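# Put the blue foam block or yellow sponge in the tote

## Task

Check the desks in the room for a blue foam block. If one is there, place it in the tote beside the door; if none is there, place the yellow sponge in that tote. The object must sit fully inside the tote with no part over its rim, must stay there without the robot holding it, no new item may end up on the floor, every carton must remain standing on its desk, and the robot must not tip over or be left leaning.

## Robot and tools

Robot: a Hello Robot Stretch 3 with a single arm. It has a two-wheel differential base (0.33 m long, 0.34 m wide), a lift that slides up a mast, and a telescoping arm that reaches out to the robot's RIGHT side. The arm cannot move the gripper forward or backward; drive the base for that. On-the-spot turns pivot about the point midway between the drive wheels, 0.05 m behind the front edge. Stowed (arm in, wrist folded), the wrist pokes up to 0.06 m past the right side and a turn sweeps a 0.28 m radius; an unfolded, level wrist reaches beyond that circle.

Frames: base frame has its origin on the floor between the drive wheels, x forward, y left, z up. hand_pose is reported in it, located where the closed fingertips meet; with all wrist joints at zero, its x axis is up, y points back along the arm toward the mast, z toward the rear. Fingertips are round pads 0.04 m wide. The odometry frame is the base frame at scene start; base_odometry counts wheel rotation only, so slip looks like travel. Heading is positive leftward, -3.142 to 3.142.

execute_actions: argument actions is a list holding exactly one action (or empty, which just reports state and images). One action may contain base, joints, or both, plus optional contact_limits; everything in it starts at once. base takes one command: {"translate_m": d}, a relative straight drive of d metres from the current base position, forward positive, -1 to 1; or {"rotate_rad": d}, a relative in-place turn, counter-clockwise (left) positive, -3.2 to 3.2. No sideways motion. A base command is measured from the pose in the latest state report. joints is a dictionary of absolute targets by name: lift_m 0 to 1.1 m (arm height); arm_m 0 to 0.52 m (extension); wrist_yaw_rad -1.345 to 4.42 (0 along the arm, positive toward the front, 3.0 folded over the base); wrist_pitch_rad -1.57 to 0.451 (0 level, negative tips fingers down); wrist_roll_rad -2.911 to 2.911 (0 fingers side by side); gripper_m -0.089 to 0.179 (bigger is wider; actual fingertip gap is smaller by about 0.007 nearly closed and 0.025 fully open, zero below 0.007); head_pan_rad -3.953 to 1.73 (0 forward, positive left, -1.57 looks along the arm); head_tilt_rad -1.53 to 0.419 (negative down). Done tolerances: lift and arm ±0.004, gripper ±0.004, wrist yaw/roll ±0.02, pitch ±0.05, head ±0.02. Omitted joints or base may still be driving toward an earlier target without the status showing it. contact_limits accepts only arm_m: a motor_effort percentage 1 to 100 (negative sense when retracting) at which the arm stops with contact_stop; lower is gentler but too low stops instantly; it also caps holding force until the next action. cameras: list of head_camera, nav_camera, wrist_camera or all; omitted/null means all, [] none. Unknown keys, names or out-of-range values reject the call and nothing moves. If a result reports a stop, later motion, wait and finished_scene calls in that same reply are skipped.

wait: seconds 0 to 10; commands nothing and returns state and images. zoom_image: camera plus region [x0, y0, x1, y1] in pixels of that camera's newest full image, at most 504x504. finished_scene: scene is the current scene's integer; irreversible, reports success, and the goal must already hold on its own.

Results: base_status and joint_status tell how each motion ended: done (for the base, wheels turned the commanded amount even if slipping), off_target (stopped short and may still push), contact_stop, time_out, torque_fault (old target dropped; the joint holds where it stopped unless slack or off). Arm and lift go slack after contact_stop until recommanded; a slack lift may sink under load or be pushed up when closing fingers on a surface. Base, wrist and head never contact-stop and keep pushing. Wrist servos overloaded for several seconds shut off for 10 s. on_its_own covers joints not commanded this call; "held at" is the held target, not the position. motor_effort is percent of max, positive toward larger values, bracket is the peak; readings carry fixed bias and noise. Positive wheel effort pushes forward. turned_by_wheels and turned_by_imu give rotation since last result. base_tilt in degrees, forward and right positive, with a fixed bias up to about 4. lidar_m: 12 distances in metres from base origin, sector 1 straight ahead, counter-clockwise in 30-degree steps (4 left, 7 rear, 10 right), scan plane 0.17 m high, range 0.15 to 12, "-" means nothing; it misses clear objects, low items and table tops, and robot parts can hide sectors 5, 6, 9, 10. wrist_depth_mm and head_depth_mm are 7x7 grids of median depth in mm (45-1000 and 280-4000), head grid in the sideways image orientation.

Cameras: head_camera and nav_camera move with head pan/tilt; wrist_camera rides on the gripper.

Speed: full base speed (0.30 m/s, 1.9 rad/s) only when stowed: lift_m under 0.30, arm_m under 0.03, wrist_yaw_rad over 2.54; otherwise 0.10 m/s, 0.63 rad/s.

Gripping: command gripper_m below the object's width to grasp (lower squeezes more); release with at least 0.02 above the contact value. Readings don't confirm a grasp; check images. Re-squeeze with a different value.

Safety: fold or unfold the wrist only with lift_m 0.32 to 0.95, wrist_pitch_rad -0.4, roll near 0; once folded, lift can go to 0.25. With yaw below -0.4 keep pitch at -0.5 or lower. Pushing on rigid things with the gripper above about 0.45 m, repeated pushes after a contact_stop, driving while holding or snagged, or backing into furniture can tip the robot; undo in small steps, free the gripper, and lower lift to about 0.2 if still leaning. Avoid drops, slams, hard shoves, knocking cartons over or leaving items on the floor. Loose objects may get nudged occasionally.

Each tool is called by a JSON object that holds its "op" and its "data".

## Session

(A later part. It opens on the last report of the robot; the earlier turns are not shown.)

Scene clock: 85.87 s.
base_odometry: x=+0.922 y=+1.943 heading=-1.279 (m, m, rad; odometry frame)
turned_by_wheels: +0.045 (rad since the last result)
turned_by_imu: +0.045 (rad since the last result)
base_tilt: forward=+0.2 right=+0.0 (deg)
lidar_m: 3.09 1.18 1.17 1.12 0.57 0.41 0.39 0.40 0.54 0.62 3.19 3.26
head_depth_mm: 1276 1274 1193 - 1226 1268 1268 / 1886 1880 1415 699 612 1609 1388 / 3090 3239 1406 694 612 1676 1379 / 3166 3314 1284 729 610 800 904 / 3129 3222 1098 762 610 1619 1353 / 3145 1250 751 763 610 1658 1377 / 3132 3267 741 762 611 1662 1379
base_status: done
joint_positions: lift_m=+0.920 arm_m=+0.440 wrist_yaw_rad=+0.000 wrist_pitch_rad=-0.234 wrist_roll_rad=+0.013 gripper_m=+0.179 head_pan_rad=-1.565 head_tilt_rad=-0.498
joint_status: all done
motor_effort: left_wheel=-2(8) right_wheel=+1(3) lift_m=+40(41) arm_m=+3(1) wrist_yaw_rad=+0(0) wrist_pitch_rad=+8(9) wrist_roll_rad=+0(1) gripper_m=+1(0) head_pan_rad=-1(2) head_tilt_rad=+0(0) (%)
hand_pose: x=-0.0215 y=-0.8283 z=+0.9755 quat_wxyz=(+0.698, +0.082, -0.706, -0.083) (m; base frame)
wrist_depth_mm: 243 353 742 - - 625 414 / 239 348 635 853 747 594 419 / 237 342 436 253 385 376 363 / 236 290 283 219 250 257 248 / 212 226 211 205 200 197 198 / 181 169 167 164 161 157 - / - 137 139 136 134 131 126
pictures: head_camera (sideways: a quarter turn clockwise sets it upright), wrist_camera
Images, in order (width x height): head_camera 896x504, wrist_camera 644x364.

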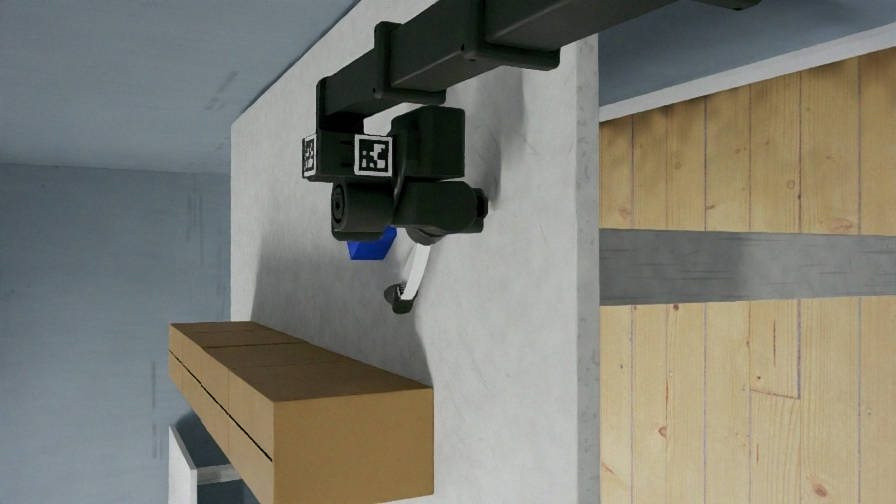

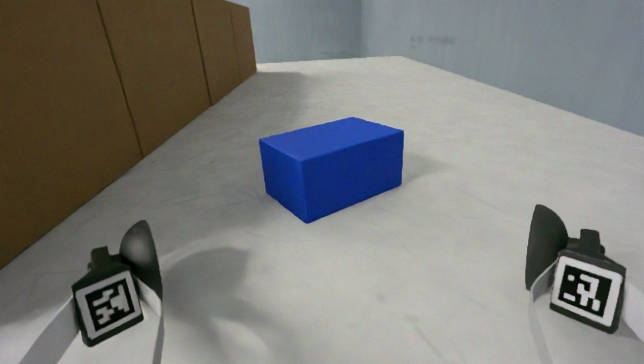

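{"op": "execute_actions", "data": {"actions": [{"joints":{"arm_m":0.52}}], "cameras": ["wrist_camera"]}}

{"op": "execute_actions", "data": {"actions": [{"joints":{"gripper_m":0.03}}], "cameras": ["wrist_camera"]}}

{"op": "execute_actions", "data": {"actions": [{"joints":{"lift_m":0.97}}], "cameras": ["wrist_camera"]}}

Scene clock: 91.63 s.
base_odometry: x=+0.922 y=+1.943 heading=-1.279 (m, m, rad; odometry frame)
turned_by_wheels: +0.000 (rad since the last result)
turned_by_imu: +0.000 (rad since the last result)
base_tilt: forward=+0.2 right=+0.0 (deg)
lidar_m: 3.09 1.18 1.17 1.12 0.57 0.41 0.39 0.40 0.54 0.62 3.21 3.26
head_depth_mm: 1272 1278 1194 - 613 1268 1261 / 1898 1881 1410 730 613 1615 1382 / 3088 3227 1550 730 610 1654 1382 / 3105 3308 1285 729 610 800 898 / 3146 3237 1104 764 610 1618 1354 / 3140 1254 751 763 610 1651 1378 / 3097 3284 742 760 609 1657 1378
base_status: not commanded
joint_positions: lift_m=+0.920 arm_m=+0.520 wrist_yaw_rad=+0.000 wrist_pitch_rad=-0.234 wrist_roll_rad=+0.013 gripper_m=+0.179 head_pan_rad=-1.565 head_tilt_rad=-0.498
joint_status: all done
motor_effort: left_wheel=-2(2) right_wheel=+2(2) lift_m=+40(40) arm_m=+3(6) wrist_yaw_rad=+0(0) wrist_pitch_rad=+8(8) wrist_roll_rad=+0(0) gripper_m=+1(1) head_pan_rad=-2(2) head_tilt_rad=+0(0) (%)
hand_pose: x=-0.0215 y=-0.9083 z=+0.9755 quat_wxyz=(+0.698, +0.082, -0.706, -0.083) (m; base frame)
wrist_depth_mm: 245 359 750 - - 623 411 / 244 351 637 837 766 594 414 / 240 346 438 415 393 378 364 / 237 290 282 168 174 257 248 / 215 226 192 138 173 197 198 / 181 169 167 146 161 157 - / - 138 139 136 134 132 126
pictures: wrist_camera
Images, in order (width x height): wrist_camera 644x364.

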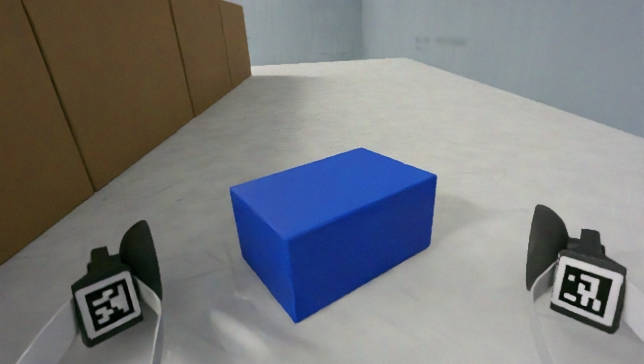

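Scene clock: 93.63 s.
base_odometry: x=+0.922 y=+1.943 heading=-1.279 (m, m, rad; odometry frame)
turned_by_wheels: +0.000 (rad since the last result)
turned_by_imu: +0.000 (rad since the last result)
base_tilt: forward=+0.2 right=+0.0 (deg)
lidar_m: 3.09 1.19 1.17 1.12 0.57 0.41 0.39 0.40 0.54 0.62 3.29 3.27
head_depth_mm: 1280 1273 1182 - 615 1269 1259 / 1902 1901 1404 732 612 1611 1384 / 3069 3253 1543 730 612 1673 1382 / 3143 3332 1276 763 611 800 903 / 3133 3233 1099 765 611 1618 1342 / 3114 1260 751 764 611 1664 1375 / 3106 3261 740 761 610 1659 1374
base_status: not commanded
joint_positions: lift_m=+0.920 arm_m=+0.520 wrist_yaw_rad=-0.002 wrist_pitch_rad=-0.222 wrist_roll_rad=+0.013 gripper_m=+0.030 head_pan_rad=-1.565 head_tilt_rad=-0.498
joint_status: all done
motor_effort: left_wheel=-4(4) right_wheel=+3(2) lift_m=+39(40) arm_m=+2(3) wrist_yaw_rad=+2(2) wrist_pitch_rad=+1(8) wrist_roll_rad=+0(0) gripper_m=-2(98) head_pan_rad=-2(1) head_tilt_rad=+0(0) (%)
hand_pose: x=-0.0221 y=-0.9093 z=+0.9784 quat_wxyz=(+0.699, +0.077, -0.707, -0.080) (m; base frame)
wrist_depth_mm: 248 360 759 - - 615 410 / 243 354 703 932 844 584 413 / 242 350 460 438 419 394 381 / 239 301 294 188 205 268 257 / 217 223 220 191 208 201 196 / 179 175 177 167 - 163 159 / 147 144 141 140 137 134 132
pictures: wrist_camera
Images, in order (width x height): wrist_camera 644x364.

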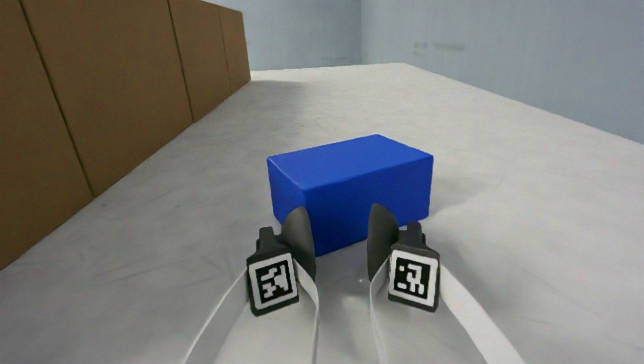

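Scene clock: 94.93 s.
base_odometry: x=+0.922 y=+1.943 heading=-1.279 (m, m, rad; odometry frame)
turned_by_wheels: +0.000 (rad since the last result)
turned_by_imu: +0.000 (rad since the last result)
base_tilt: forward=+0.2 right=+0.0 (deg)
lidar_m: 3.10 1.18 1.17 1.12 0.57 0.41 0.39 0.40 0.54 0.62 3.30 3.29
head_depth_mm: 1285 1270 1192 698 612 1261 1263 / 1894 1893 1026 767 612 1623 1388 / 3091 3282 - 768 611 1671 1377 / 3089 3302 1180 767 611 798 900 / 3145 3233 1102 764 610 1609 1347 / 3108 1253 752 763 608 1663 1377 / 3118 3248 739 762 609 1658 1378
base_status: not commanded
joint_positions: lift_m=+0.970 arm_m=+0.520 wrist_yaw_rad=-0.002 wrist_pitch_rad=-0.235 wrist_roll_rad=+0.013 gripper_m=+0.030 head_pan_rad=-1.565 head_tilt_rad=-0.498
joint_status: all done
motor_effort: left_wheel=-4(4) right_wheel=+2(3) lift_m=+41(42) arm_m=+2(2) wrist_yaw_rad=+3(5) wrist_pitch_rad=+8(8) wrist_roll_rad=+0(0) gripper_m=+0(2) head_pan_rad=-2(2) head_tilt_rad=+0(0) (%)
hand_pose: x=-0.0221 y=-0.9083 z=+1.0252 quat_wxyz=(+0.698, +0.082, -0.706, -0.084) (m; base frame)
wrist_depth_mm: 276 425 - - - 616 410 / 244 356 732 - 970 629 414 / 242 347 555 582 561 533 416 / 239 343 402 390 378 366 358 / 235 298 303 213 271 278 273 / 228 243 241 209 - 226 220 / 204 201 197 195 191 187 186
pictures: wrist_camera
Images, in order (width x height): wrist_camera 644x364.

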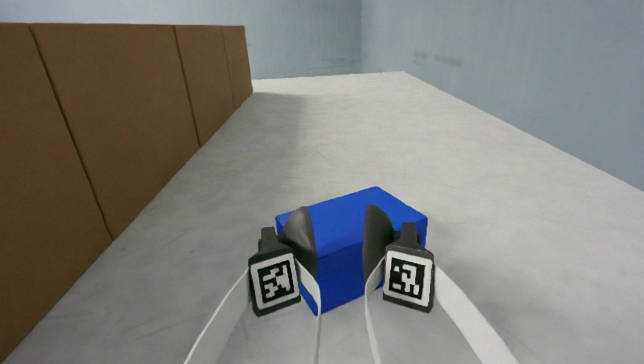

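{"op": "execute_actions", "data": {"actions": [{"joints":{"arm_m":0.0}}], "cameras": []}}

{"op": "execute_actions", "data": {"actions": [{"base":{"rotate_rad":-0.9},"joints":{"wrist_yaw_rad":1.2}}], "cameras": []}}

{"op": "execute_actions", "data": {"actions": [{"base":{"translate_m":0.2}}], "cameras": []}}

{"op": "execute_actions", "data": {"actions": [{"base":{"rotate_rad":0.9},"joints":{"wrist_yaw_rad":0.4}}], "cameras": []}}

{"op": "execute_actions", "data": {"actions": [{"base":{"translate_m":-0.215},"joints":{"gripper_m":0.179,"lift_m":1.0}}], "cameras": []}}

{"op": "execute_actions", "data": {"actions": [{"joints":{"arm_m":0.44}}], "cameras": ["wrist_camera","head_camera"]}}

Scene clock: 108.67 s.
base_odometry: x=+0.922 y=+1.943 heading=-1.279 (m, m, rad; odometry frame)
turned_by_wheels: +0.000 (rad since the last result)
turned_by_imu: +0.000 (rad since the last result)
base_tilt: forward=+0.2 right=-0.1 (deg)
lidar_m: 3.11 1.19 1.17 1.12 0.57 0.41 0.39 0.40 0.54 0.62 3.29 3.29
head_depth_mm: 1275 1273 1129 771 614 1355 - / 1902 1890 1188 767 602 - - / 3102 3236 1186 770 611 - - / 3181 3299 1183 767 612 793 893 / 3118 3239 1098 764 611 1620 1346 / 3106 1256 752 762 610 1657 1382 / 3127 3257 742 762 610 1670 1382
base_status: not commanded
joint_positions: lift_m=+0.970 arm_m=+0.002 wrist_yaw_rad=-0.001 wrist_pitch_rad=-0.235 wrist_roll_rad=+0.013 gripper_m=+0.030 head_pan_rad=-1.565 head_tilt_rad=-0.498
joint_status: all done
joint sent to its limit — the command would take arm_m past its lower limit, so that joint was sent only as far as its limit.
motor_effort: left_wheel=-3(3) right_wheel=+2(2) lift_m=+40(40) arm_m=-4(5) wrist_yaw_rad=+1(3) wrist_pitch_rad=+9(9) wrist_roll_rad=+0(0) gripper_m=+1(0) head_pan_rad=-2(2) head_tilt_rad=+0(0) (%)
hand_pose: x=-0.0218 y=-0.3902 z=+1.0251 quat_wxyz=(+0.698, +0.082, -0.706, -0.084) (m; base frame)
wrist_depth_mm: - - - - - 645 432 / - 503 667 - - 659 433 / - 541 555 600 568 543 438 / 443 424 412 394 382 370 358 / 319 316 319 315 317 316 391 / - - - - - 691 446 / - - - - - 653 456
pictures: none
No camera images: the call's "cameras" was empty. Leave "cameras" out to get every camera's image.

Scene clock: 111.03 s.
base_odometry: x=+0.922 y=+1.943 heading=-2.179 (m, m, rad; odometry frame)
turned_by_wheels: -0.900 (rad since the last result)
turned_by_imu: -0.909 (rad since the last result)
base_tilt: forward=+0.3 right=+0.0 (deg)
lidar_m: 3.85 3.27 2.31 1.18 1.13 1.05 0.50 0.40 0.39 0.42 0.63 0.62
head_depth_mm: 330 351 374 400 429 467 - / 350 373 399 430 466 495 - / 372 400 430 466 507 550 - / 399 430 464 506 559 619 692 / 429 464 507 556 616 691 765 / 464 505 554 617 692 760 - / 505 553 615 684 777 877 -
base_status: done
joint_positions: lift_m=+0.970 arm_m=+0.002 wrist_yaw_rad=+1.198 wrist_pitch_rad=-0.235 wrist_roll_rad=+0.013 gripper_m=+0.030 head_pan_rad=-1.565 head_tilt_rad=-0.498
joint_status: all done
motor_effort: left_wheel=+4(10) right_wheel=-3(6) lift_m=+41(40) arm_m=-3(4) wrist_yaw_rad=+2(1) wrist_pitch_rad=+9(9) wrist_roll_rad=+0(0) gripper_m=+1(0) head_pan_rad=-1(2) head_tilt_rad=-1(0) (%)
hand_pose: x=+0.2054 y=-0.2354 z=+1.0251 quat_wxyz=(+0.624, +0.467, -0.537, +0.324) (m; base frame)
wrist_depth_mm: - - - - - - 588 / - - 668 857 - 964 581 / - - 630 600 567 541 490 / - 506 469 418 386 369 358 / - - - 558 - 951 498 / - - - 623 - - 527 / - - - - - 865 513
pictures: none
No camera images: the call's "cameras" was empty. Leave "cameras" out to get every camera's image.

Scene clock: 114.00 s.
base_odometry: x=+0.808 y=+1.779 heading=-2.179 (m, m, rad; odometry frame)
turned_by_wheels: +0.000 (rad since the last result)
turned_by_imu: +0.001 (rad since the last result)
base_tilt: forward=+0.2 right=-0.1 (deg)
lidar_m: 3.65 3.11 2.26 1.19 1.29 1.28 0.65 0.52 0.51 0.55 0.47 0.47
head_depth_mm: 440 468 499 537 575 623 - / 468 500 535 575 623 662 - / 499 534 576 624 679 735 - / 534 575 622 672 727 827 923 / 574 621 676 719 588 926 1024 / 620 676 743 764 564 964 - / 675 742 820 763 565 476 -
base_status: done
joint_positions: lift_m=+0.970 arm_m=+0.002 wrist_yaw_rad=+1.198 wrist_pitch_rad=-0.235 wrist_roll_rad=+0.013 gripper_m=+0.030 head_pan_rad=-1.565 head_tilt_rad=-0.498
joint_status: not commanded
motor_effort: left_wheel=+3(10) right_wheel=-2(3) lift_m=+40(41) arm_m=-4(4) wrist_yaw_rad=+2(1) wrist_pitch_rad=+9(9) wrist_roll_rad=+0(0) gripper_m=+0(1) head_pan_rad=-1(1) head_tilt_rad=+0(0) (%)
hand_pose: x=+0.2054 y=-0.2354 z=+1.0251 quat_wxyz=(+0.624, +0.467, -0.537, +0.324) (m; base frame)
wrist_depth_mm: - - - 576 - - 845 / - - - 463 - - 765 / - - 567 487 565 543 522 / - 426 409 398 385 371 360 / 339 312 308 296 302 280 274 / - - 275 246 - 227 222 / - - - - 400 214 200
pictures: none
No camera images: the call's "cameras" was empty. Leave "cameras" out to get every camera's image.

Scene clock: 116.37 s.
base_odometry: x=+0.808 y=+1.779 heading=-1.279 (m, m, rad; odometry frame)
turned_by_wheels: +0.900 (rad since the last result)
turned_by_imu: +0.909 (rad since the last result)
base_tilt: forward=+0.2 right=+0.0 (deg)
lidar_m: 2.97 1.21 1.20 1.28 0.74 0.53 0.51 0.53 0.48 0.47 3.44 3.09
head_depth_mm: 1670 1662 1189 770 567 478 - / 2498 2476 1187 768 566 478 - / 2971 3162 1182 766 567 470 - / 3009 3124 1100 764 599 - - / 2979 1268 592 622 588 - - / 2966 3223 591 622 587 436 1373 / 2973 3135 3389 761 564 447 1384
base_status: done
joint_positions: lift_m=+0.970 arm_m=+0.002 wrist_yaw_rad=+0.402 wrist_pitch_rad=-0.235 wrist_roll_rad=+0.013 gripper_m=+0.030 head_pan_rad=-1.565 head_tilt_rad=-0.498
joint_status: all done
motor_effort: left_wheel=-3(8) right_wheel=+1(4) lift_m=+40(41) arm_m=-4(4) wrist_yaw_rad=-2(7) wrist_pitch_rad=+9(9) wrist_roll_rad=+0(0) gripper_m=+1(1) head_pan_rad=-1(2) head_tilt_rad=+0(0) (%)
hand_pose: x=+0.0738 y=-0.3708 z=+1.0251 quat_wxyz=(+0.701, +0.222, -0.676, +0.057) (m; base frame)
wrist_depth_mm: - - - - 327 - - / - - - - 347 - 939 / - - - 545 372 542 445 / - - 440 394 380 374 359 / - - 306 295 301 282 272 / - 248 244 235 - 228 221 / - - 205 197 193 190 186
pictures: none
No camera images: the call's "cameras" was empty. Leave "cameras" out to get every camera's image.

Scene clock: 119.47 s.
base_odometry: x=+0.746 y=+1.985 heading=-1.279 (m, m, rad; odometry frame)
turned_by_wheels: +0.000 (rad since the last result)
turned_by_imu: -0.001 (rad since the last result)
base_tilt: forward=+0.2 right=+0.0 (deg)
lidar_m: 3.18 1.36 1.33 1.27 0.43 0.31 0.30 0.30 0.41 0.47 0.48 3.33
head_depth_mm: 974 970 964 769 589 - - / 1447 1436 1205 768 589 - - / 2803 2779 1190 768 600 - - / 2962 3156 1187 765 - - - / 3010 3169 1185 764 - - 677 / 3000 3103 1096 764 564 461 659 / 3006 2609 816 727 564 455 1382
base_status: done
joint_positions: lift_m=+1.000 arm_m=+0.002 wrist_yaw_rad=+0.402 wrist_pitch_rad=-0.236 wrist_roll_rad=+0.013 gripper_m=+0.179 head_pan_rad=-1.565 head_tilt_rad=-0.498
joint_status: all done
motor_effort: left_wheel=-3(10) right_wheel=+1(2) lift_m=+41(41) arm_m=-4(3) wrist_yaw_rad=-2(1) wrist_pitch_rad=+9(9) wrist_roll_rad=+0(0) gripper_m=+1(100) head_pan_rad=-2(2) head_tilt_rad=+0(0) (%)
hand_pose: x=+0.0738 y=-0.3708 z=+1.0550 quat_wxyz=(+0.701, +0.222, -0.676, +0.057) (m; base frame)
wrist_depth_mm: - - - - - - 878 / - - 435 583 - - 834 / - - 473 578 570 635 617 / - 502 475 467 455 437 426 / 380 388 360 351 341 335 339 / 318 289 284 280 273 268 - / - - 237 230 228 222 215
pictures: none
No camera images: the call's "cameras" was empty. Leave "cameras" out to get every camera's image.

Scene clock: 123.90 s.
base_odometry: x=+0.746 y=+1.985 heading=-1.279 (m, m, rad; odometry frame)
turned_by_wheels: +0.000 (rad since the last result)
turned_by_imu: +0.000 (rad since the last result)
base_tilt: forward=+0.2 right=+0.0 (deg)
lidar_m: 3.18 1.35 1.33 1.27 0.43 0.31 0.30 0.31 0.41 0.47 0.48 3.30
head_depth_mm: 970 966 - 749 567 463 957 / 1440 1431 1026 769 566 462 1321 / 2801 2782 - 765 567 462 1384 / 2977 3216 - 765 565 462 1377 / 3026 3213 1227 764 565 448 708 / 2965 3089 1127 763 564 447 658 / 2998 2616 817 726 563 447 1379
base_status: not commanded
joint_positions: lift_m=+1.000 arm_m=+0.440 wrist_yaw_rad=+0.401 wrist_pitch_rad=-0.236 wrist_roll_rad=+0.013 gripper_m=+0.179 head_pan_rad=-1.565 head_tilt_rad=-0.498
joint_status: all done
motor_effort: left_wheel=-3(3) right_wheel=+1(1) lift_m=+41(41) arm_m=+3(2) wrist_yaw_rad=-1(2) wrist_pitch_rad=+9(9) wrist_roll_rad=+0(0) gripper_m=+0(1) head_pan_rad=-1(2) head_tilt_rad=+0(0) (%)
hand_pose: x=+0.0735 y=-0.8089 z=+1.0550 quat_wxyz=(+0.701, +0.222, -0.676, +0.057) (m; base frame)
wrist_depth_mm: - - - - - - 836 / 229 280 374 630 - - 815 / 218 274 385 598 663 627 605 / 221 279 399 464 446 433 417 / 227 283 353 346 337 329 333 / 222 286 281 275 258 264 - / - 231 235 178 174 221 213
pictures: head_camera (sideways: a quarter turn clockwise sets it upright), wrist_camera
Images, in order (width x height): head_camera 896x504, wrist_camera 644x364.

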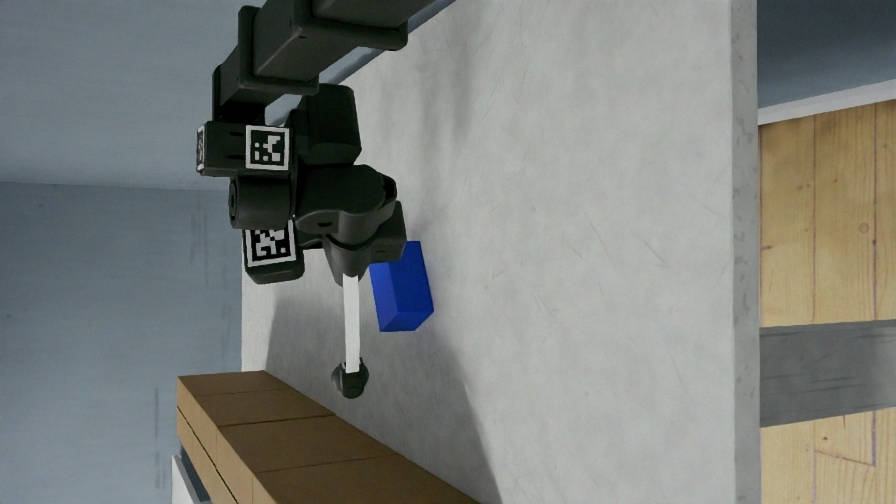

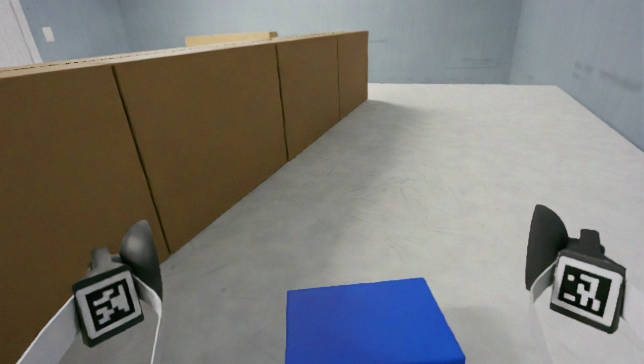

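{"op": "execute_actions", "data": {"actions": [{"joints":{"arm_m":0.455,"lift_m":0.922}}], "cameras": ["wrist_camera"]}}

{"op": "execute_actions", "data": {"actions": [{"joints":{"gripper_m":0.05}}], "cameras": ["wrist_camera"]}}

{"op": "execute_actions", "data": {"actions": [{"joints":{"lift_m":0.97}}], "cameras": ["wrist_camera"]}}

Scene clock: 130.07 s.
base_odometry: x=+0.746 y=+1.985 heading=-1.279 (m, m, rad; odometry frame)
turned_by_wheels: +0.000 (rad since the last result)
turned_by_imu: +0.000 (rad since the last result)
base_tilt: forward=+0.2 right=+0.0 (deg)
lidar_m: 3.19 1.36 1.33 1.27 0.43 0.31 0.30 0.31 0.41 0.47 0.48 3.31
head_depth_mm: 974 968 967 - 536 464 960 / 1444 1438 1310 714 566 463 1313 / 2839 2799 1409 697 566 462 1375 / 3003 3154 1292 694 566 462 1377 / 3002 3170 1179 763 565 448 709 / 2989 3118 1091 762 564 448 658 / 2989 2602 815 726 563 447 1376
base_status: not commanded
joint_positions: lift_m=+0.922 arm_m=+0.455 wrist_yaw_rad=+0.401 wrist_pitch_rad=-0.236 wrist_roll_rad=+0.013 gripper_m=+0.179 head_pan_rad=-1.565 head_tilt_rad=-0.498
joint_status: all done
motor_effort: left_wheel=-3(2) right_wheel=+1(1) lift_m=+19(37) arm_m=+3(3) wrist_yaw_rad=-1(1) wrist_pitch_rad=+9(9) wrist_roll_rad=+1(0) gripper_m=+0(1) head_pan_rad=-2(2) head_tilt_rad=+0(0) (%)
hand_pose: x=+0.0735 y=-0.8239 z=+0.9779 quat_wxyz=(+0.701, +0.222, -0.676, +0.057) (m; base frame)
wrist_depth_mm: 213 264 367 593 - - 838 / 215 268 377 595 771 711 651 / 219 275 368 423 400 380 363 / 224 268 288 281 268 262 254 / 215 231 206 130 127 195 201 / 185 173 163 117 120 149 - / - 140 138 128 130 133 129
pictures: wrist_camera
Images, in order (width x height): wrist_camera 644x364.

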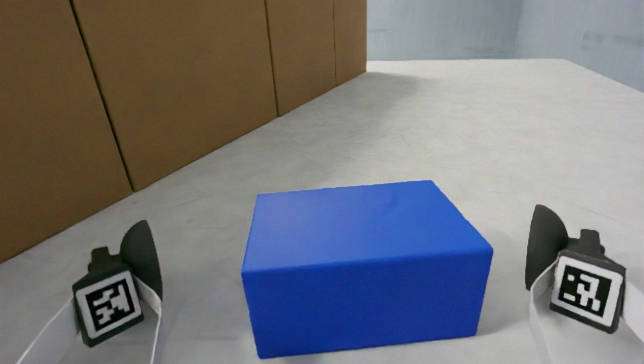

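Scene clock: 131.83 s.
base_odometry: x=+0.746 y=+1.985 heading=-1.279 (m, m, rad; odometry frame)
turned_by_wheels: +0.000 (rad since the last result)
turned_by_imu: +0.000 (rad since the last result)
base_tilt: forward=+0.2 right=+0.0 (deg)
lidar_m: 3.18 1.35 1.34 1.27 0.43 0.31 0.30 0.30 0.41 0.47 0.48 3.30
head_depth_mm: 974 969 966 - 537 463 960 / 1445 1434 1310 712 566 463 1315 / 2823 2785 1405 696 565 462 1377 / 2988 3184 1285 696 566 462 1374 / 3001 3179 1175 728 565 448 709 / 2963 3092 1092 762 565 447 656 / 2970 2602 816 726 564 448 1371
base_status: not commanded
joint_positions: lift_m=+0.922 arm_m=+0.455 wrist_yaw_rad=+0.401 wrist_pitch_rad=-0.235 wrist_roll_rad=+0.013 gripper_m=+0.051 head_pan_rad=-1.565 head_tilt_rad=-0.498
joint_status: all done
motor_effort: left_wheel=-3(3) right_wheel=+2(1) lift_m=+19(19) arm_m=+2(3) wrist_yaw_rad=-1(1) wrist_pitch_rad=+9(9) wrist_roll_rad=+0(0) gripper_m=-25(98) head_pan_rad=-2(2) head_tilt_rad=+0(0) (%)
hand_pose: x=+0.0736 y=-0.8240 z=+0.9781 quat_wxyz=(+0.701, +0.222, -0.676, +0.057) (m; base frame)
wrist_depth_mm: 213 264 367 602 - - 833 / 216 269 376 602 789 718 654 / 219 276 365 424 405 384 366 / 222 269 292 280 267 264 254 / 216 221 140 130 127 203 194 / 178 176 121 122 124 156 158 / 146 144 135 132 133 135 132
pictures: wrist_camera
Images, in order (width x height): wrist_camera 644x364.

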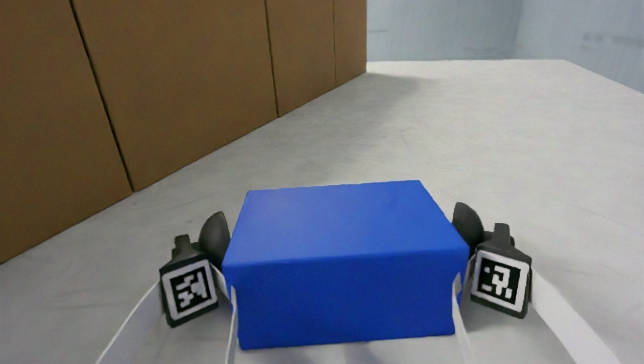

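Scene clock: 133.10 s.
base_odometry: x=+0.746 y=+1.985 heading=-1.279 (m, m, rad; odometry frame)
turned_by_wheels: +0.000 (rad since the last result)
turned_by_imu: +0.000 (rad since the last result)
base_tilt: forward=+0.2 right=+0.0 (deg)
lidar_m: 3.18 1.35 1.33 1.27 0.43 0.31 0.30 0.30 0.41 0.47 0.48 3.34
head_depth_mm: 971 967 904 697 567 463 960 / 1442 1437 - 766 566 463 1319 / 2784 2783 - 730 565 463 1386 / 2984 3186 1399 729 565 462 1384 / 3000 3153 1279 765 564 448 710 / 2996 3105 1092 761 565 448 657 / 3005 2591 818 725 563 447 1377
base_status: not commanded
joint_positions: lift_m=+0.970 arm_m=+0.455 wrist_yaw_rad=+0.401 wrist_pitch_rad=-0.238 wrist_roll_rad=+0.013 gripper_m=+0.055 head_pan_rad=-1.565 head_tilt_rad=-0.498
joint_status: all done
motor_effort: left_wheel=-3(3) right_wheel=+1(2) lift_m=+41(43) arm_m=+3(3) wrist_yaw_rad=+0(0) wrist_pitch_rad=+10(10) wrist_roll_rad=+0(0) gripper_m=-24(25) head_pan_rad=-2(2) head_tilt_rad=+0(0) (%)
hand_pose: x=+0.0735 y=-0.8238 z=+1.0244 quat_wxyz=(+0.701, +0.223, -0.675, +0.056) (m; base frame)
wrist_depth_mm: - 289 420 762 - - 842 / 215 268 376 628 - 970 737 / 219 275 389 544 553 530 498 / 223 281 374 390 375 366 351 / 227 276 146 134 129 287 270 / 227 244 121 122 123 - 219 / 205 201 185 131 132 187 183
pictures: wrist_camera
Images, in order (width x height): wrist_camera 644x364.

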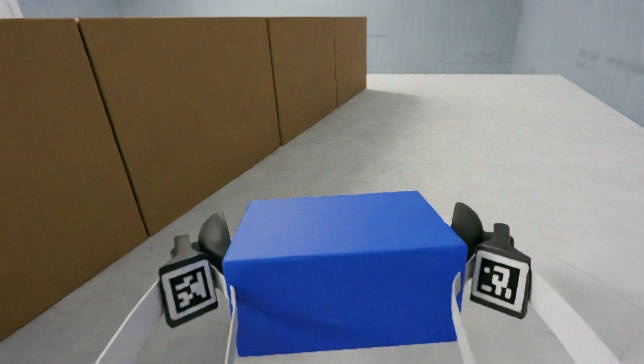

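{"op": "execute_actions", "data": {"actions": [{"joints":{"arm_m":0.005}}], "cameras": []}}

{"op": "execute_actions", "data": {"actions": [{"joints":{"wrist_yaw_rad":2.65,"lift_m":0.95}}], "cameras": []}}

{"op": "execute_actions", "data": {"actions": [{"base":{"translate_m":0.7},"joints":{"lift_m":0.285}}], "cameras": []}}

{"op": "execute_actions", "data": {"actions": [{"base":{"rotate_rad":-0.66}}], "cameras": []}}

{"op": "execute_actions", "data": {"actions": [{"base":{"translate_m":1}}], "cameras": []}}

{"op": "execute_actions", "data": {"actions": [{"base":{"translate_m":1}}], "cameras": []}}

{"op": "execute_actions", "data": {"actions": [{"base":{"rotate_rad":2.0},"joints":{"head_tilt_rad":-1.0}}]}}

Scene clock: 145.83 s.
base_odometry: x=+0.746 y=+1.985 heading=-1.279 (m, m, rad; odometry frame)
turned_by_wheels: +0.000 (rad since the last result)
turned_by_imu: +0.000 (rad since the last result)
base_tilt: forward=+0.2 right=-0.1 (deg)
lidar_m: 3.16 1.35 1.33 1.27 0.43 0.31 0.30 0.30 0.41 0.47 0.48 3.32
head_depth_mm: 969 969 967 769 567 478 - / 1443 1439 1199 771 567 478 - / 2805 2804 1191 765 565 477 - / 2996 3207 1184 766 612 - - / 3000 3176 1177 765 585 - - / 2985 3143 1091 763 564 374 659 / 2978 2601 817 725 564 438 1375
base_status: not commanded
joint_positions: lift_m=+0.970 arm_m=+0.005 wrist_yaw_rad=+0.401 wrist_pitch_rad=-0.239 wrist_roll_rad=+0.013 gripper_m=+0.055 head_pan_rad=-1.565 head_tilt_rad=-0.498
joint_status: all done
motor_effort: left_wheel=-3(3) right_wheel=+1(1) lift_m=+41(41) arm_m=-4(2) wrist_yaw_rad=-1(1) wrist_pitch_rad=+11(11) wrist_roll_rad=+0(0) gripper_m=-25(24) head_pan_rad=-1(2) head_tilt_rad=+0(0) (%)
hand_pose: x=+0.0734 y=-0.3743 z=+1.0243 quat_wxyz=(+0.701, +0.223, -0.675, +0.056) (m; base frame)
wrist_depth_mm: - - 416 706 - - 884 / - - 430 590 - 992 757 / - - 465 530 564 533 517 / - 422 406 392 380 369 355 / 317 309 146 134 129 291 273 / - 252 121 123 124 - 222 / - - 208 130 132 189 185
pictures: none
No camera images: the call's "cameras" was empty. Leave "cameras" out to get every camera's image.

Scene clock: 147.97 s.
base_odometry: x=+0.746 y=+1.985 heading=-1.279 (m, m, rad; odometry frame)
turned_by_wheels: +0.000 (rad since the last result)
turned_by_imu: +0.000 (rad since the last result)
base_tilt: forward=+0.2 right=-0.1 (deg)
lidar_m: 3.19 1.35 1.33 1.27 0.43 0.31 0.30 0.31 0.41 0.47 0.48 3.32
head_depth_mm: 972 964 966 768 568 477 - / 1447 1435 1203 768 566 464 - / 2823 2821 1186 765 565 456 - / 3004 3158 1183 765 565 463 - / 2974 3185 1186 764 564 449 - / 3008 3108 1095 764 565 448 641 / 2972 2604 814 726 564 448 1379
base_status: not commanded
joint_positions: lift_m=+0.950 arm_m=+0.005 wrist_yaw_rad=+2.648 wrist_pitch_rad=-0.239 wrist_roll_rad=+0.013 gripper_m=+0.055 head_pan_rad=-1.565 head_tilt_rad=-0.498
joint_status: all done
motor_effort: left_wheel=-3(3) right_wheel=+1(1) lift_m=+20(37) arm_m=-3(4) wrist_yaw_rad=+2(1) wrist_pitch_rad=+11(11) wrist_roll_rad=+1(0) gripper_m=-24(23) head_pan_rad=-2(2) head_tilt_rad=+0(1) (%)
hand_pose: x=+0.0941 y=+0.0639 z=+1.0051 quat_wxyz=(+0.253, +0.705, -0.091, +0.656) (m; base frame)
wrist_depth_mm: - - - - - - - / - - - - - - - / - - - - - - - / - - - - - - - / - - 146 134 129 - - / - - 121 122 124 - - / - - - 130 132 - -
pictures: none
No camera images: the call's "cameras" was empty. Leave "cameras" out to get every camera's image.

Scene clock: 155.93 s.
base_odometry: x=+0.947 y=+1.314 heading=-1.279 (m, m, rad; odometry frame)
turned_by_wheels: +0.000 (rad since the last result)
turned_by_imu: +0.004 (rad since the last result)
base_tilt: forward=+0.2 right=-0.1 (deg)
lidar_m: 2.48 1.82 0.92 1.29 1.33 1.04 1.00 0.71 1.38 2.85 2.84 2.64
head_depth_mm: 2940 1289 1030 811 1965 1662 1382 / 2996 3154 1287 2681 2049 1661 1376 / 2944 3212 3479 2831 2093 1663 1380 / 3008 3228 3478 2840 2081 1660 1381 / 2960 3137 3424 2852 2091 1660 1383 / 2958 3154 3450 2815 2099 1666 1378 / 2965 2597 3458 2818 2096 1662 1372
base_status: done
joint_positions: lift_m=+0.285 arm_m=+0.005 wrist_yaw_rad=+2.648 wrist_pitch_rad=-0.240 wrist_roll_rad=+0.013 gripper_m=+0.055 head_pan_rad=-1.565 head_tilt_rad=-0.498
joint_status: all done
motor_effort: left_wheel=-3(10) right_wheel=+1(7) lift_m=+19(19) arm_m=-3(3) wrist_yaw_rad=+2(2) wrist_pitch_rad=+11(11) wrist_roll_rad=+0(0) gripper_m=-24(24) head_pan_rad=-2(2) head_tilt_rad=+0(0) (%)
hand_pose: x=+0.0939 y=+0.0639 z=+0.3400 quat_wxyz=(+0.253, +0.705, -0.091, +0.656) (m; base frame)
wrist_depth_mm: - - - - - - - / - - - - - - - / - - - - - - - / - - - - 995 952 929 / 834 806 147 134 129 750 723 / 664 641 121 123 124 - 575 / - 525 485 130 132 487 479
pictures: none
No camera images: the call's "cameras" was empty. Leave "cameras" out to get every camera's image.

Scene clock: 157.43 s.
base_odometry: x=+0.947 y=+1.314 heading=-1.939 (m, m, rad; odometry frame)
turned_by_wheels: -0.660 (rad since the last result)
turned_by_imu: -0.665 (rad since the last result)
base_tilt: forward=+0.2 right=-0.1 (deg)
lidar_m: 3.03 2.48 1.82 0.92 0.92 1.30 1.10 1.00 0.77 0.71 1.78 3.03
head_depth_mm: 1032 1098 1104 768 1279 1407 1346 / 1129 1205 1189 770 612 921 1107 / 1247 1333 1190 766 567 1621 1348 / 1394 1510 1025 741 566 1565 1385 / 1563 1706 677 703 565 1567 1383 / 1805 1934 722 729 610 1662 1376 / 2099 2231 860 763 1937 1660 1381
base_status: done
joint_positions: lift_m=+0.285 arm_m=+0.005 wrist_yaw_rad=+2.648 wrist_pitch_rad=-0.240 wrist_roll_rad=+0.013 gripper_m=+0.055 head_pan_rad=-1.565 head_tilt_rad=-0.498
joint_status: not commanded
motor_effort: left_wheel=+3(12) right_wheel=-2(6) lift_m=+19(20) arm_m=-4(4) wrist_yaw_rad=+2(1) wrist_pitch_rad=+12(12) wrist_roll_rad=+0(0) gripper_m=-24(24) head_pan_rad=-1(1) head_tilt_rad=+0(0) (%)
hand_pose: x=+0.0939 y=+0.0639 z=+0.3400 quat_wxyz=(+0.253, +0.705, -0.091, +0.656) (m; base frame)
wrist_depth_mm: - - - - - - - / - - - - - - - / - - - - - - - / 918 - - - - 962 932 / 816 777 146 134 130 765 709 / 657 636 122 122 124 - 583 / - 520 486 130 132 488 480
pictures: none
No camera images: the call's "cameras" was empty. Leave "cameras" out to get every camera's image.

Scene clock: 162.37 s.
base_odometry: x=+0.587 y=+0.381 heading=-1.939 (m, m, rad; odometry frame)
turned_by_wheels: +0.000 (rad since the last result)
turned_by_imu: +0.006 (rad since the last result)
base_tilt: forward=+0.2 right=-0.1 (deg)
lidar_m: 2.17 1.72 1.75 1.70 1.91 1.52 1.95 1.34 1.79 1.70 2.13 2.51
head_depth_mm: 1853 1288 1291 2214 2104 1667 1395 / 2037 2144 1435 2405 1965 1670 1387 / 2252 2402 2546 2671 2096 1660 1376 / 2504 2723 2947 2835 2090 1668 1387 / 2772 3016 3256 2800 2092 1662 1382 / 2692 2873 3055 2826 2093 1665 1376 / 2562 2730 2896 2838 2096 1653 1378
base_status: done
joint_positions: lift_m=+0.285 arm_m=+0.005 wrist_yaw_rad=+2.648 wrist_pitch_rad=-0.240 wrist_roll_rad=+0.013 gripper_m=+0.055 head_pan_rad=-1.565 head_tilt_rad=-0.498
joint_status: not commanded
motor_effort: left_wheel=+3(14) right_wheel=-2(4) lift_m=+20(20) arm_m=-3(4) wrist_yaw_rad=+1(2) wrist_pitch_rad=+12(11) wrist_roll_rad=+0(0) gripper_m=-24(24) head_pan_rad=-1(2) head_tilt_rad=+0(1) (%)
hand_pose: x=+0.0939 y=+0.0639 z=+0.3400 quat_wxyz=(+0.253, +0.705, -0.091, +0.656) (m; base frame)
wrist_depth_mm: - - - - - - - / - - - - - - - / - - - - - - - / - - - - 989 970 936 / 830 818 147 134 129 756 710 / 662 633 121 123 124 - 579 / - 526 483 130 132 496 480
pictures: none
No camera images: the call's "cameras" was empty. Leave "cameras" out to get every camera's image.

Scene clock: 167.30 s.
base_odometry: x=+0.227 y=-0.552 heading=-1.939 (m, m, rad; odometry frame)
turned_by_wheels: +0.000 (rad since the last result)
turned_by_imu: +0.006 (rad since the last result)
base_tilt: forward=+0.3 right=-0.1 (deg)
lidar_m: 1.29 1.20 0.95 1.39 2.11 2.39 2.80 2.26 2.15 1.74 1.75 2.03
head_depth_mm: 2698 2820 2986 2876 2115 1663 1385 / 2745 2976 3252 2837 2112 1657 1379 / 2527 2726 3030 2846 2098 1666 1378 / 2365 2509 2792 2677 2090 1667 1378 / 2214 1932 2508 2514 2082 1655 1387 / 2099 1613 2375 2507 2066 1664 1380 / 1980 1514 2244 2394 2093 1655 1374
base_status: done
joint_positions: lift_m=+0.285 arm_m=+0.005 wrist_yaw_rad=+2.648 wrist_pitch_rad=-0.240 wrist_roll_rad=+0.013 gripper_m=+0.055 head_pan_rad=-1.565 head_tilt_rad=-0.498
joint_status: not commanded
motor_effort: left_wheel=+2(14) right_wheel=-2(3) lift_m=+20(20) arm_m=-3(4) wrist_yaw_rad=+1(1) wrist_pitch_rad=+11(11) wrist_roll_rad=+0(0) gripper_m=-24(23) head_pan_rad=-1(1) head_tilt_rad=+0(0) (%)
hand_pose: x=+0.0939 y=+0.0639 z=+0.3400 quat_wxyz=(+0.253, +0.705, -0.091, +0.656) (m; base frame)
wrist_depth_mm: - - - - - - 904 / - - - - - - 946 / - - - - - - 997 / - - - - 978 791 904 / 837 797 146 134 129 655 698 / 667 641 121 122 124 - 572 / - 524 485 130 132 490 480
pictures: none
No camera images: the call's "cameras" was empty. Leave "cameras" out to get every camera's image.

Scene clock: 169.83 s.
base_odometry: x=+0.227 y=-0.552 heading=+0.061 (m, m, rad; odometry frame)
turned_by_wheels: +2.000 (rad since the last result)
turned_by_imu: +2.015 (rad since the last result)
base_tilt: forward=+0.2 right=+0.0 (deg)
lidar_m: 2.10 2.39 2.93 2.25 2.56 2.13 1.73 1.76 1.35 1.20 0.95 1.37
head_depth_mm: 1229 1457 1700 1548 1379 1239 1127 / 1203 1408 1675 1545 1377 1244 1151 / 1180 1384 1653 1554 1372 1237 - / 1164 1365 1648 1545 1352 1245 - / 1140 1326 1603 1544 1343 1235 1122 / 1122 1293 1541 1547 1373 1235 1123 / 1094 1265 1488 1517 1365 1224 1121
base_status: done
joint_positions: lift_m=+0.285 arm_m=+0.005 wrist_yaw_rad=+2.648 wrist_pitch_rad=-0.240 wrist_roll_rad=+0.013 gripper_m=+0.055 head_pan_rad=-1.565 head_tilt_rad=-0.988
joint_status: all done
motor_effort: left_wheel=-3(10) right_wheel=+1(7) lift_m=+20(19) arm_m=-4(4) wrist_yaw_rad=+2(1) wrist_pitch_rad=+11(11) wrist_roll_rad=+0(0) gripper_m=-24(24) head_pan_rad=-1(2) head_tilt_rad=-5(28) (%)
hand_pose: x=+0.0939 y=+0.0639 z=+0.3400 quat_wxyz=(+0.253, +0.705, -0.091, +0.656) (m; base frame)
wrist_depth_mm: - - - - - - - / - - - - - - - / - - - - - - - / - - - - 981 969 927 / 821 817 146 134 129 768 721 / 653 652 121 122 124 - 573 / - 524 487 130 132 487 485
pictures: head_camera (sideways: a quarter turn clockwise sets it upright), nav_camera (sideways: a quarter turn counterclockwise sets it upright), wrist_camera
Images, in order (width x height): head_camera 896x504, nav_camera 672x504, wrist_camera 644x364.

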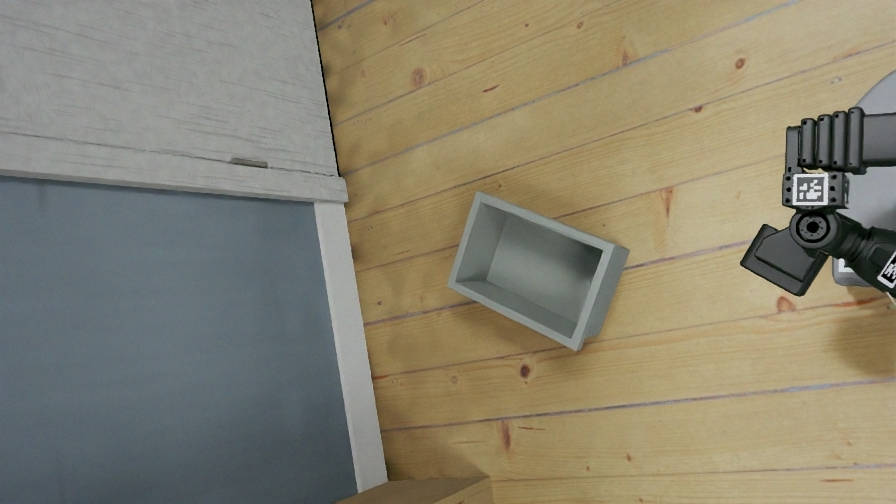

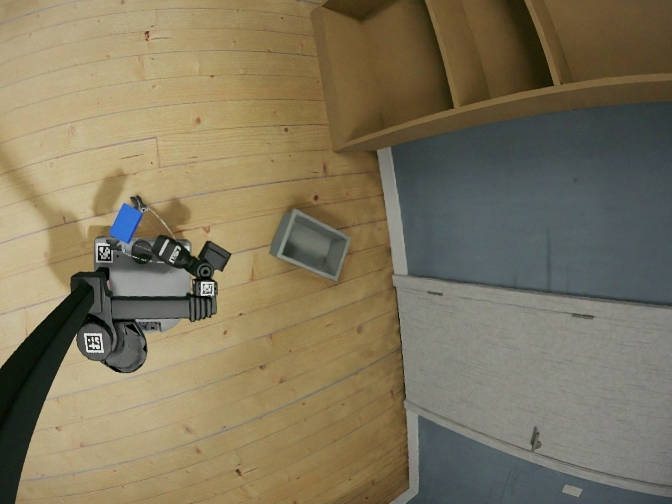

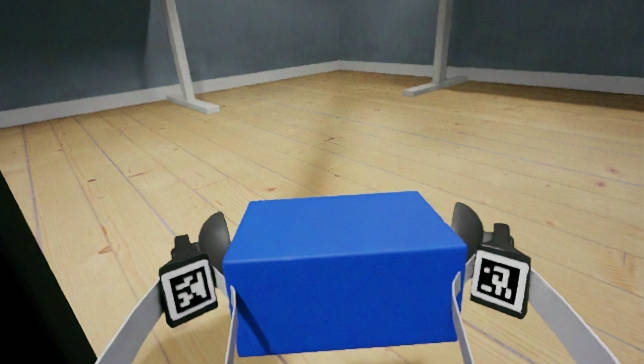

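{"op": "execute_actions", "data": {"actions": [{"joints":{"arm_m":0.44,"lift_m":0.36,"wrist_yaw_rad":1.2,"wrist_pitch_rad":-1.4}}], "cameras": ["wrist_camera","head_camera"]}}

Scene clock: 177.43 s.
base_odometry: x=+0.227 y=-0.552 heading=+0.061 (m, m, rad; odometry frame)
turned_by_wheels: +0.000 (rad since the last result)
turned_by_imu: +0.000 (rad since the last result)
base_tilt: forward=+0.2 right=+0.0 (deg)
lidar_m: 2.10 2.39 2.93 2.25 2.56 2.13 1.74 1.76 1.35 1.20 0.95 1.37
head_depth_mm: 1227 1452 1705 1548 1375 1234 1128 / 1198 1413 1676 1547 1374 1241 1147 / 1180 1388 1653 - 1373 1240 1145 / 1170 1356 1636 1585 1310 1236 1154 / 1142 1329 1583 1544 1339 1232 1123 / 1122 1297 1539 1549 1380 1235 1122 / 1096 1268 1494 1519 1376 1230 1120
base_status: not commanded
joint_positions: lift_m=+0.360 arm_m=+0.440 wrist_yaw_rad=+1.201 wrist_pitch_rad=-1.397 wrist_roll_rad=+0.013 gripper_m=+0.055 head_pan_rad=-1.565 head_tilt_rad=-0.988
joint_status: all done
motor_effort: left_wheel=-3(3) right_wheel=+2(1) lift_m=+40(43) arm_m=+2(3) wrist_yaw_rad=-1(3) wrist_pitch_rad=-2(10) wrist_roll_rad=+0(0) gripper_m=-24(23) head_pan_rad=-2(1) head_tilt_rad=-4(4) (%)
hand_pose: x=-0.0023 y=-0.5923 z=+0.2417 quat_wxyz=(+0.703, +0.680, -0.194, -0.074) (m; base frame)
wrist_depth_mm: 412 409 403 300 293 300 388 / 413 411 407 398 395 371 390 / 414 412 408 402 396 380 391 / 416 417 411 403 395 361 391 / 423 413 143 132 128 282 396 / 422 420 121 122 124 - 398 / 421 421 414 132 134 406 402
pictures: head_camera (sideways: a quarter turn clockwise sets it upright), wrist_camera
Images, in order (width x height): head_camera 896x504, wrist_camera 644x364.

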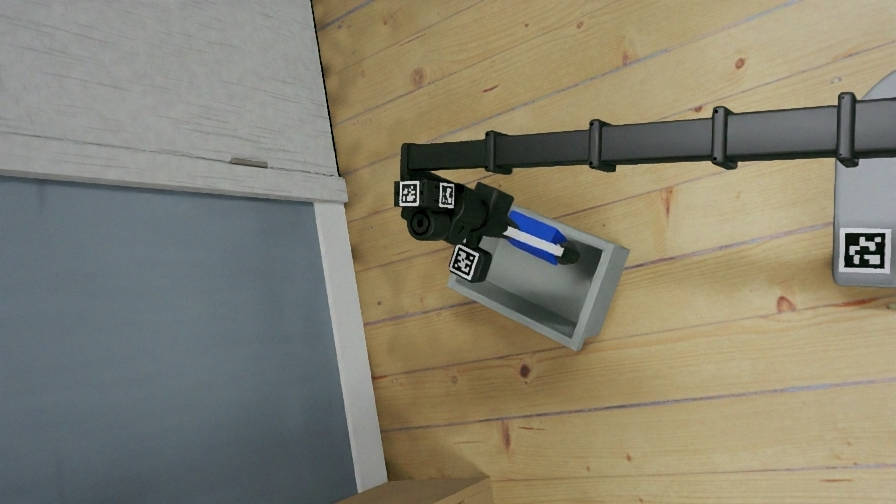

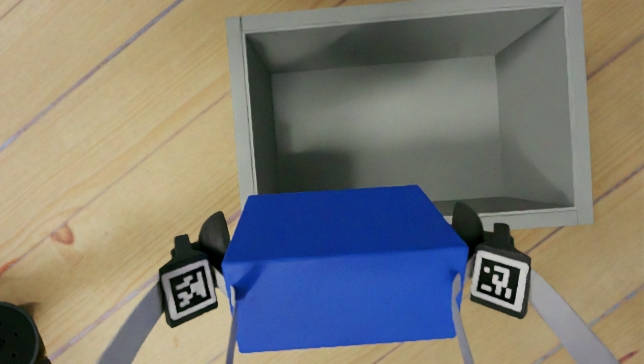

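{"op": "execute_actions", "data": {"actions": [{"base":{"translate_m":0.06},"joints":{"arm_m":0.52,"lift_m":0.3}}], "cameras": []}}

{"op": "execute_actions", "data": {"actions": [{"joints":{"lift_m":0.17}}], "cameras": ["wrist_camera"]}}

{"op": "execute_actions", "data": {"actions": [{"joints":{"gripper_m":0.14}}], "cameras": []}}

{"op": "execute_actions", "data": {"actions": [{"joints":{"lift_m":0.3}}], "cameras": ["wrist_camera"]}}

Scene clock: 183.43 s.
base_odometry: x=+0.287 y=-0.548 heading=+0.061 (m, m, rad; odometry frame)
turned_by_wheels: +0.000 (rad since the last result)
turned_by_imu: +0.000 (rad since the last result)
base_tilt: forward=+0.2 right=+0.0 (deg)
lidar_m: 2.05 2.35 2.91 2.24 2.58 1.80 1.82 2.28 1.33 0.62 0.92 1.34
head_depth_mm: 1209 1432 1704 1545 1376 1233 1126 / 1175 1394 1669 1563 1373 1238 1141 / 1178 1378 1651 1543 1355 1237 1140 / 1153 1353 1619 1530 1358 1242 1152 / 1126 1312 1565 1548 1348 1236 1117 / 1103 1275 1532 1547 1377 1238 1124 / 1078 1245 1426 1458 1370 1237 1124
base_status: done
joint_positions: lift_m=+0.300 arm_m=+0.520 wrist_yaw_rad=+1.201 wrist_pitch_rad=-1.398 wrist_roll_rad=+0.013 gripper_m=+0.055 head_pan_rad=-1.565 head_tilt_rad=-0.988
joint_status: all done
motor_effort: left_wheel=-3(3) right_wheel=+1(5) lift_m=+20(36) arm_m=+2(3) wrist_yaw_rad=-1(1) wrist_pitch_rad=-2(2) wrist_roll_rad=+0(0) gripper_m=-24(24) head_pan_rad=-1(2) head_tilt_rad=-4(4) (%)
hand_pose: x=-0.0024 y=-0.6722 z=+0.1826 quat_wxyz=(+0.703, +0.681, -0.194, -0.074) (m; base frame)
wrist_depth_mm: 349 348 346 339 336 334 329 / 350 348 345 339 337 220 331 / 352 246 267 312 338 263 334 / 355 259 345 341 338 281 337 / 358 357 143 132 128 249 338 / 358 356 121 122 124 - 341 / 362 240 237 132 134 236 340
pictures: none
No camera images: the call's "cameras" was empty. Leave "cameras" out to get every camera's image.

Scene clock: 185.43 s.
base_odometry: x=+0.287 y=-0.548 heading=+0.061 (m, m, rad; odometry frame)
turned_by_wheels: +0.000 (rad since the last result)
turned_by_imu: +0.000 (rad since the last result)
base_tilt: forward=+0.3 right=+0.0 (deg)
lidar_m: 2.05 2.35 2.91 2.25 2.58 1.80 1.81 2.27 1.33 1.19 0.92 1.34
head_depth_mm: 1209 1433 1695 1550 1382 1245 1128 / 1171 1396 1673 1539 1374 1242 1141 / 1183 1375 1645 1594 1362 1235 1148 / 1154 1350 1612 1580 1327 1236 1152 / 1129 1312 1566 1543 1352 1238 1125 / 1101 1288 1527 1540 1367 1236 1126 / 1082 1252 1421 1455 1370 1239 1118
base_status: not commanded
joint_positions: lift_m=+0.170 arm_m=+0.520 wrist_yaw_rad=+1.201 wrist_pitch_rad=-1.398 wrist_roll_rad=+0.013 gripper_m=+0.055 head_pan_rad=-1.565 head_tilt_rad=-0.988
joint_status: all done
motor_effort: left_wheel=-3(3) right_wheel=+1(1) lift_m=+20(22) arm_m=+2(2) wrist_yaw_rad=+0(1) wrist_pitch_rad=-2(2) wrist_roll_rad=+0(0) gripper_m=-24(24) head_pan_rad=-1(2) head_tilt_rad=-4(5) (%)
hand_pose: x=-0.0024 y=-0.6723 z=+0.0526 quat_wxyz=(+0.703, +0.681, -0.194, -0.074) (m; base frame)
wrist_depth_mm: 94 93 93 92 93 98 103 / 116 120 129 139 149 162 160 / 153 196 212 211 208 205 179 / 150 207 212 210 209 208 181 / 148 201 142 132 128 207 185 / 148 185 121 123 124 - 186 / 147 207 217 132 134 210 175
pictures: wrist_camera
Images, in order (width x height): wrist_camera 644x364.

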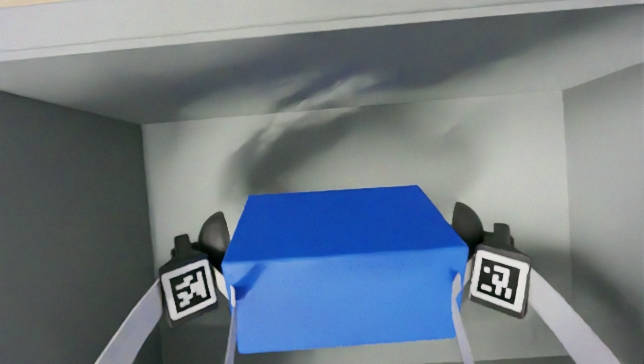

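Scene clock: 186.77 s.
base_odometry: x=+0.287 y=-0.548 heading=+0.061 (m, m, rad; odometry frame)
turned_by_wheels: +0.000 (rad since the last result)
turned_by_imu: +0.000 (rad since the last result)
base_tilt: forward=+0.3 right=+0.0 (deg)
lidar_m: 2.04 2.34 2.91 2.24 2.58 1.80 1.82 2.27 1.34 1.19 0.92 1.34
head_depth_mm: 1210 1436 1710 1550 1377 1238 1127 / 1176 1396 1668 1551 1381 1243 1142 / 1179 1377 1645 1593 1366 1236 1145 / 1156 1345 1627 1571 1330 1238 1154 / 1123 1307 1569 1548 1352 1236 1118 / 1102 1277 1527 1535 1371 1237 1123 / 1081 1252 1422 1452 1369 1236 1118
base_status: not commanded
joint_positions: lift_m=+0.170 arm_m=+0.520 wrist_yaw_rad=+1.201 wrist_pitch_rad=-1.398 wrist_roll_rad=+0.013 gripper_m=+0.140 head_pan_rad=-1.565 head_tilt_rad=-0.988
joint_status: all done
motor_effort: left_wheel=-3(3) right_wheel=+1(1) lift_m=+20(20) arm_m=+3(2) wrist_yaw_rad=-1(1) wrist_pitch_rad=-2(2) wrist_roll_rad=+0(0) gripper_m=+1(100) head_pan_rad=-1(1) head_tilt_rad=-5(4) (%)
hand_pose: x=-0.0024 y=-0.6723 z=+0.0526 quat_wxyz=(+0.703, +0.681, -0.194, -0.074) (m; base frame)
wrist_depth_mm: 94 94 93 92 93 98 103 / 116 120 129 139 149 162 161 / 152 195 211 210 208 206 179 / 150 206 213 164 209 207 181 / 148 191 153 151 151 208 184 / 149 175 215 212 211 210 177 / 146 207 216 215 213 212 202
pictures: none
No camera images: the call's "cameras" was empty. Leave "cameras" out to get every camera's image.

Scene clock: 188.77 s.
base_odometry: x=+0.287 y=-0.548 heading=+0.061 (m, m, rad; odometry frame)
turned_by_wheels: +0.000 (rad since the last result)
turned_by_imu: +0.000 (rad since the last result)
base_tilt: forward=+0.2 right=+0.0 (deg)
lidar_m: 2.04 2.35 2.91 2.25 2.58 1.80 1.82 2.27 1.34 1.19 0.91 1.34
head_depth_mm: 1216 1440 1698 1555 1375 1236 1121 / 1170 1391 1667 1548 1379 1235 1140 / 1177 1381 1646 1530 1350 1239 1141 / 1147 1342 1623 1530 1348 1237 1157 / 1123 1313 1568 1544 1357 1236 1123 / 1105 1282 1523 1543 1369 1241 1126 / 1084 1249 1431 1457 1370 1232 1124
base_status: not commanded
joint_positions: lift_m=+0.300 arm_m=+0.520 wrist_yaw_rad=+1.201 wrist_pitch_rad=-1.398 wrist_roll_rad=+0.013 gripper_m=+0.140 head_pan_rad=-1.565 head_tilt_rad=-0.988
joint_status: all done
motor_effort: left_wheel=-3(3) right_wheel=+1(1) lift_m=+40(44) arm_m=+3(2) wrist_yaw_rad=-2(1) wrist_pitch_rad=-2(2) wrist_roll_rad=+0(0) gripper_m=+1(0) head_pan_rad=-2(2) head_tilt_rad=-5(4) (%)
hand_pose: x=-0.0024 y=-0.6723 z=+0.1817 quat_wxyz=(+0.703, +0.681, -0.194, -0.074) (m; base frame)
wrist_depth_mm: 347 346 343 340 336 331 332 / 350 347 345 341 336 220 332 / 352 247 268 312 337 261 331 / 357 260 344 284 337 279 337 / 354 354 346 343 339 301 338 / 358 359 348 344 342 313 337 / 360 240 263 255 246 234 224
pictures: wrist_camera
Images, in order (width x height): wrist_camera 644x364.

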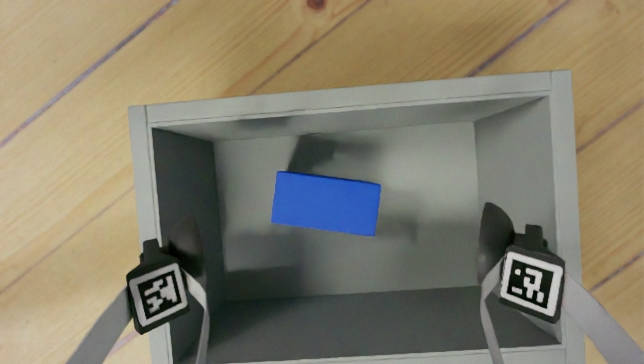

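{"op": "finished_scene", "data": {"scene": 1}}

The scene is finished: the task was done.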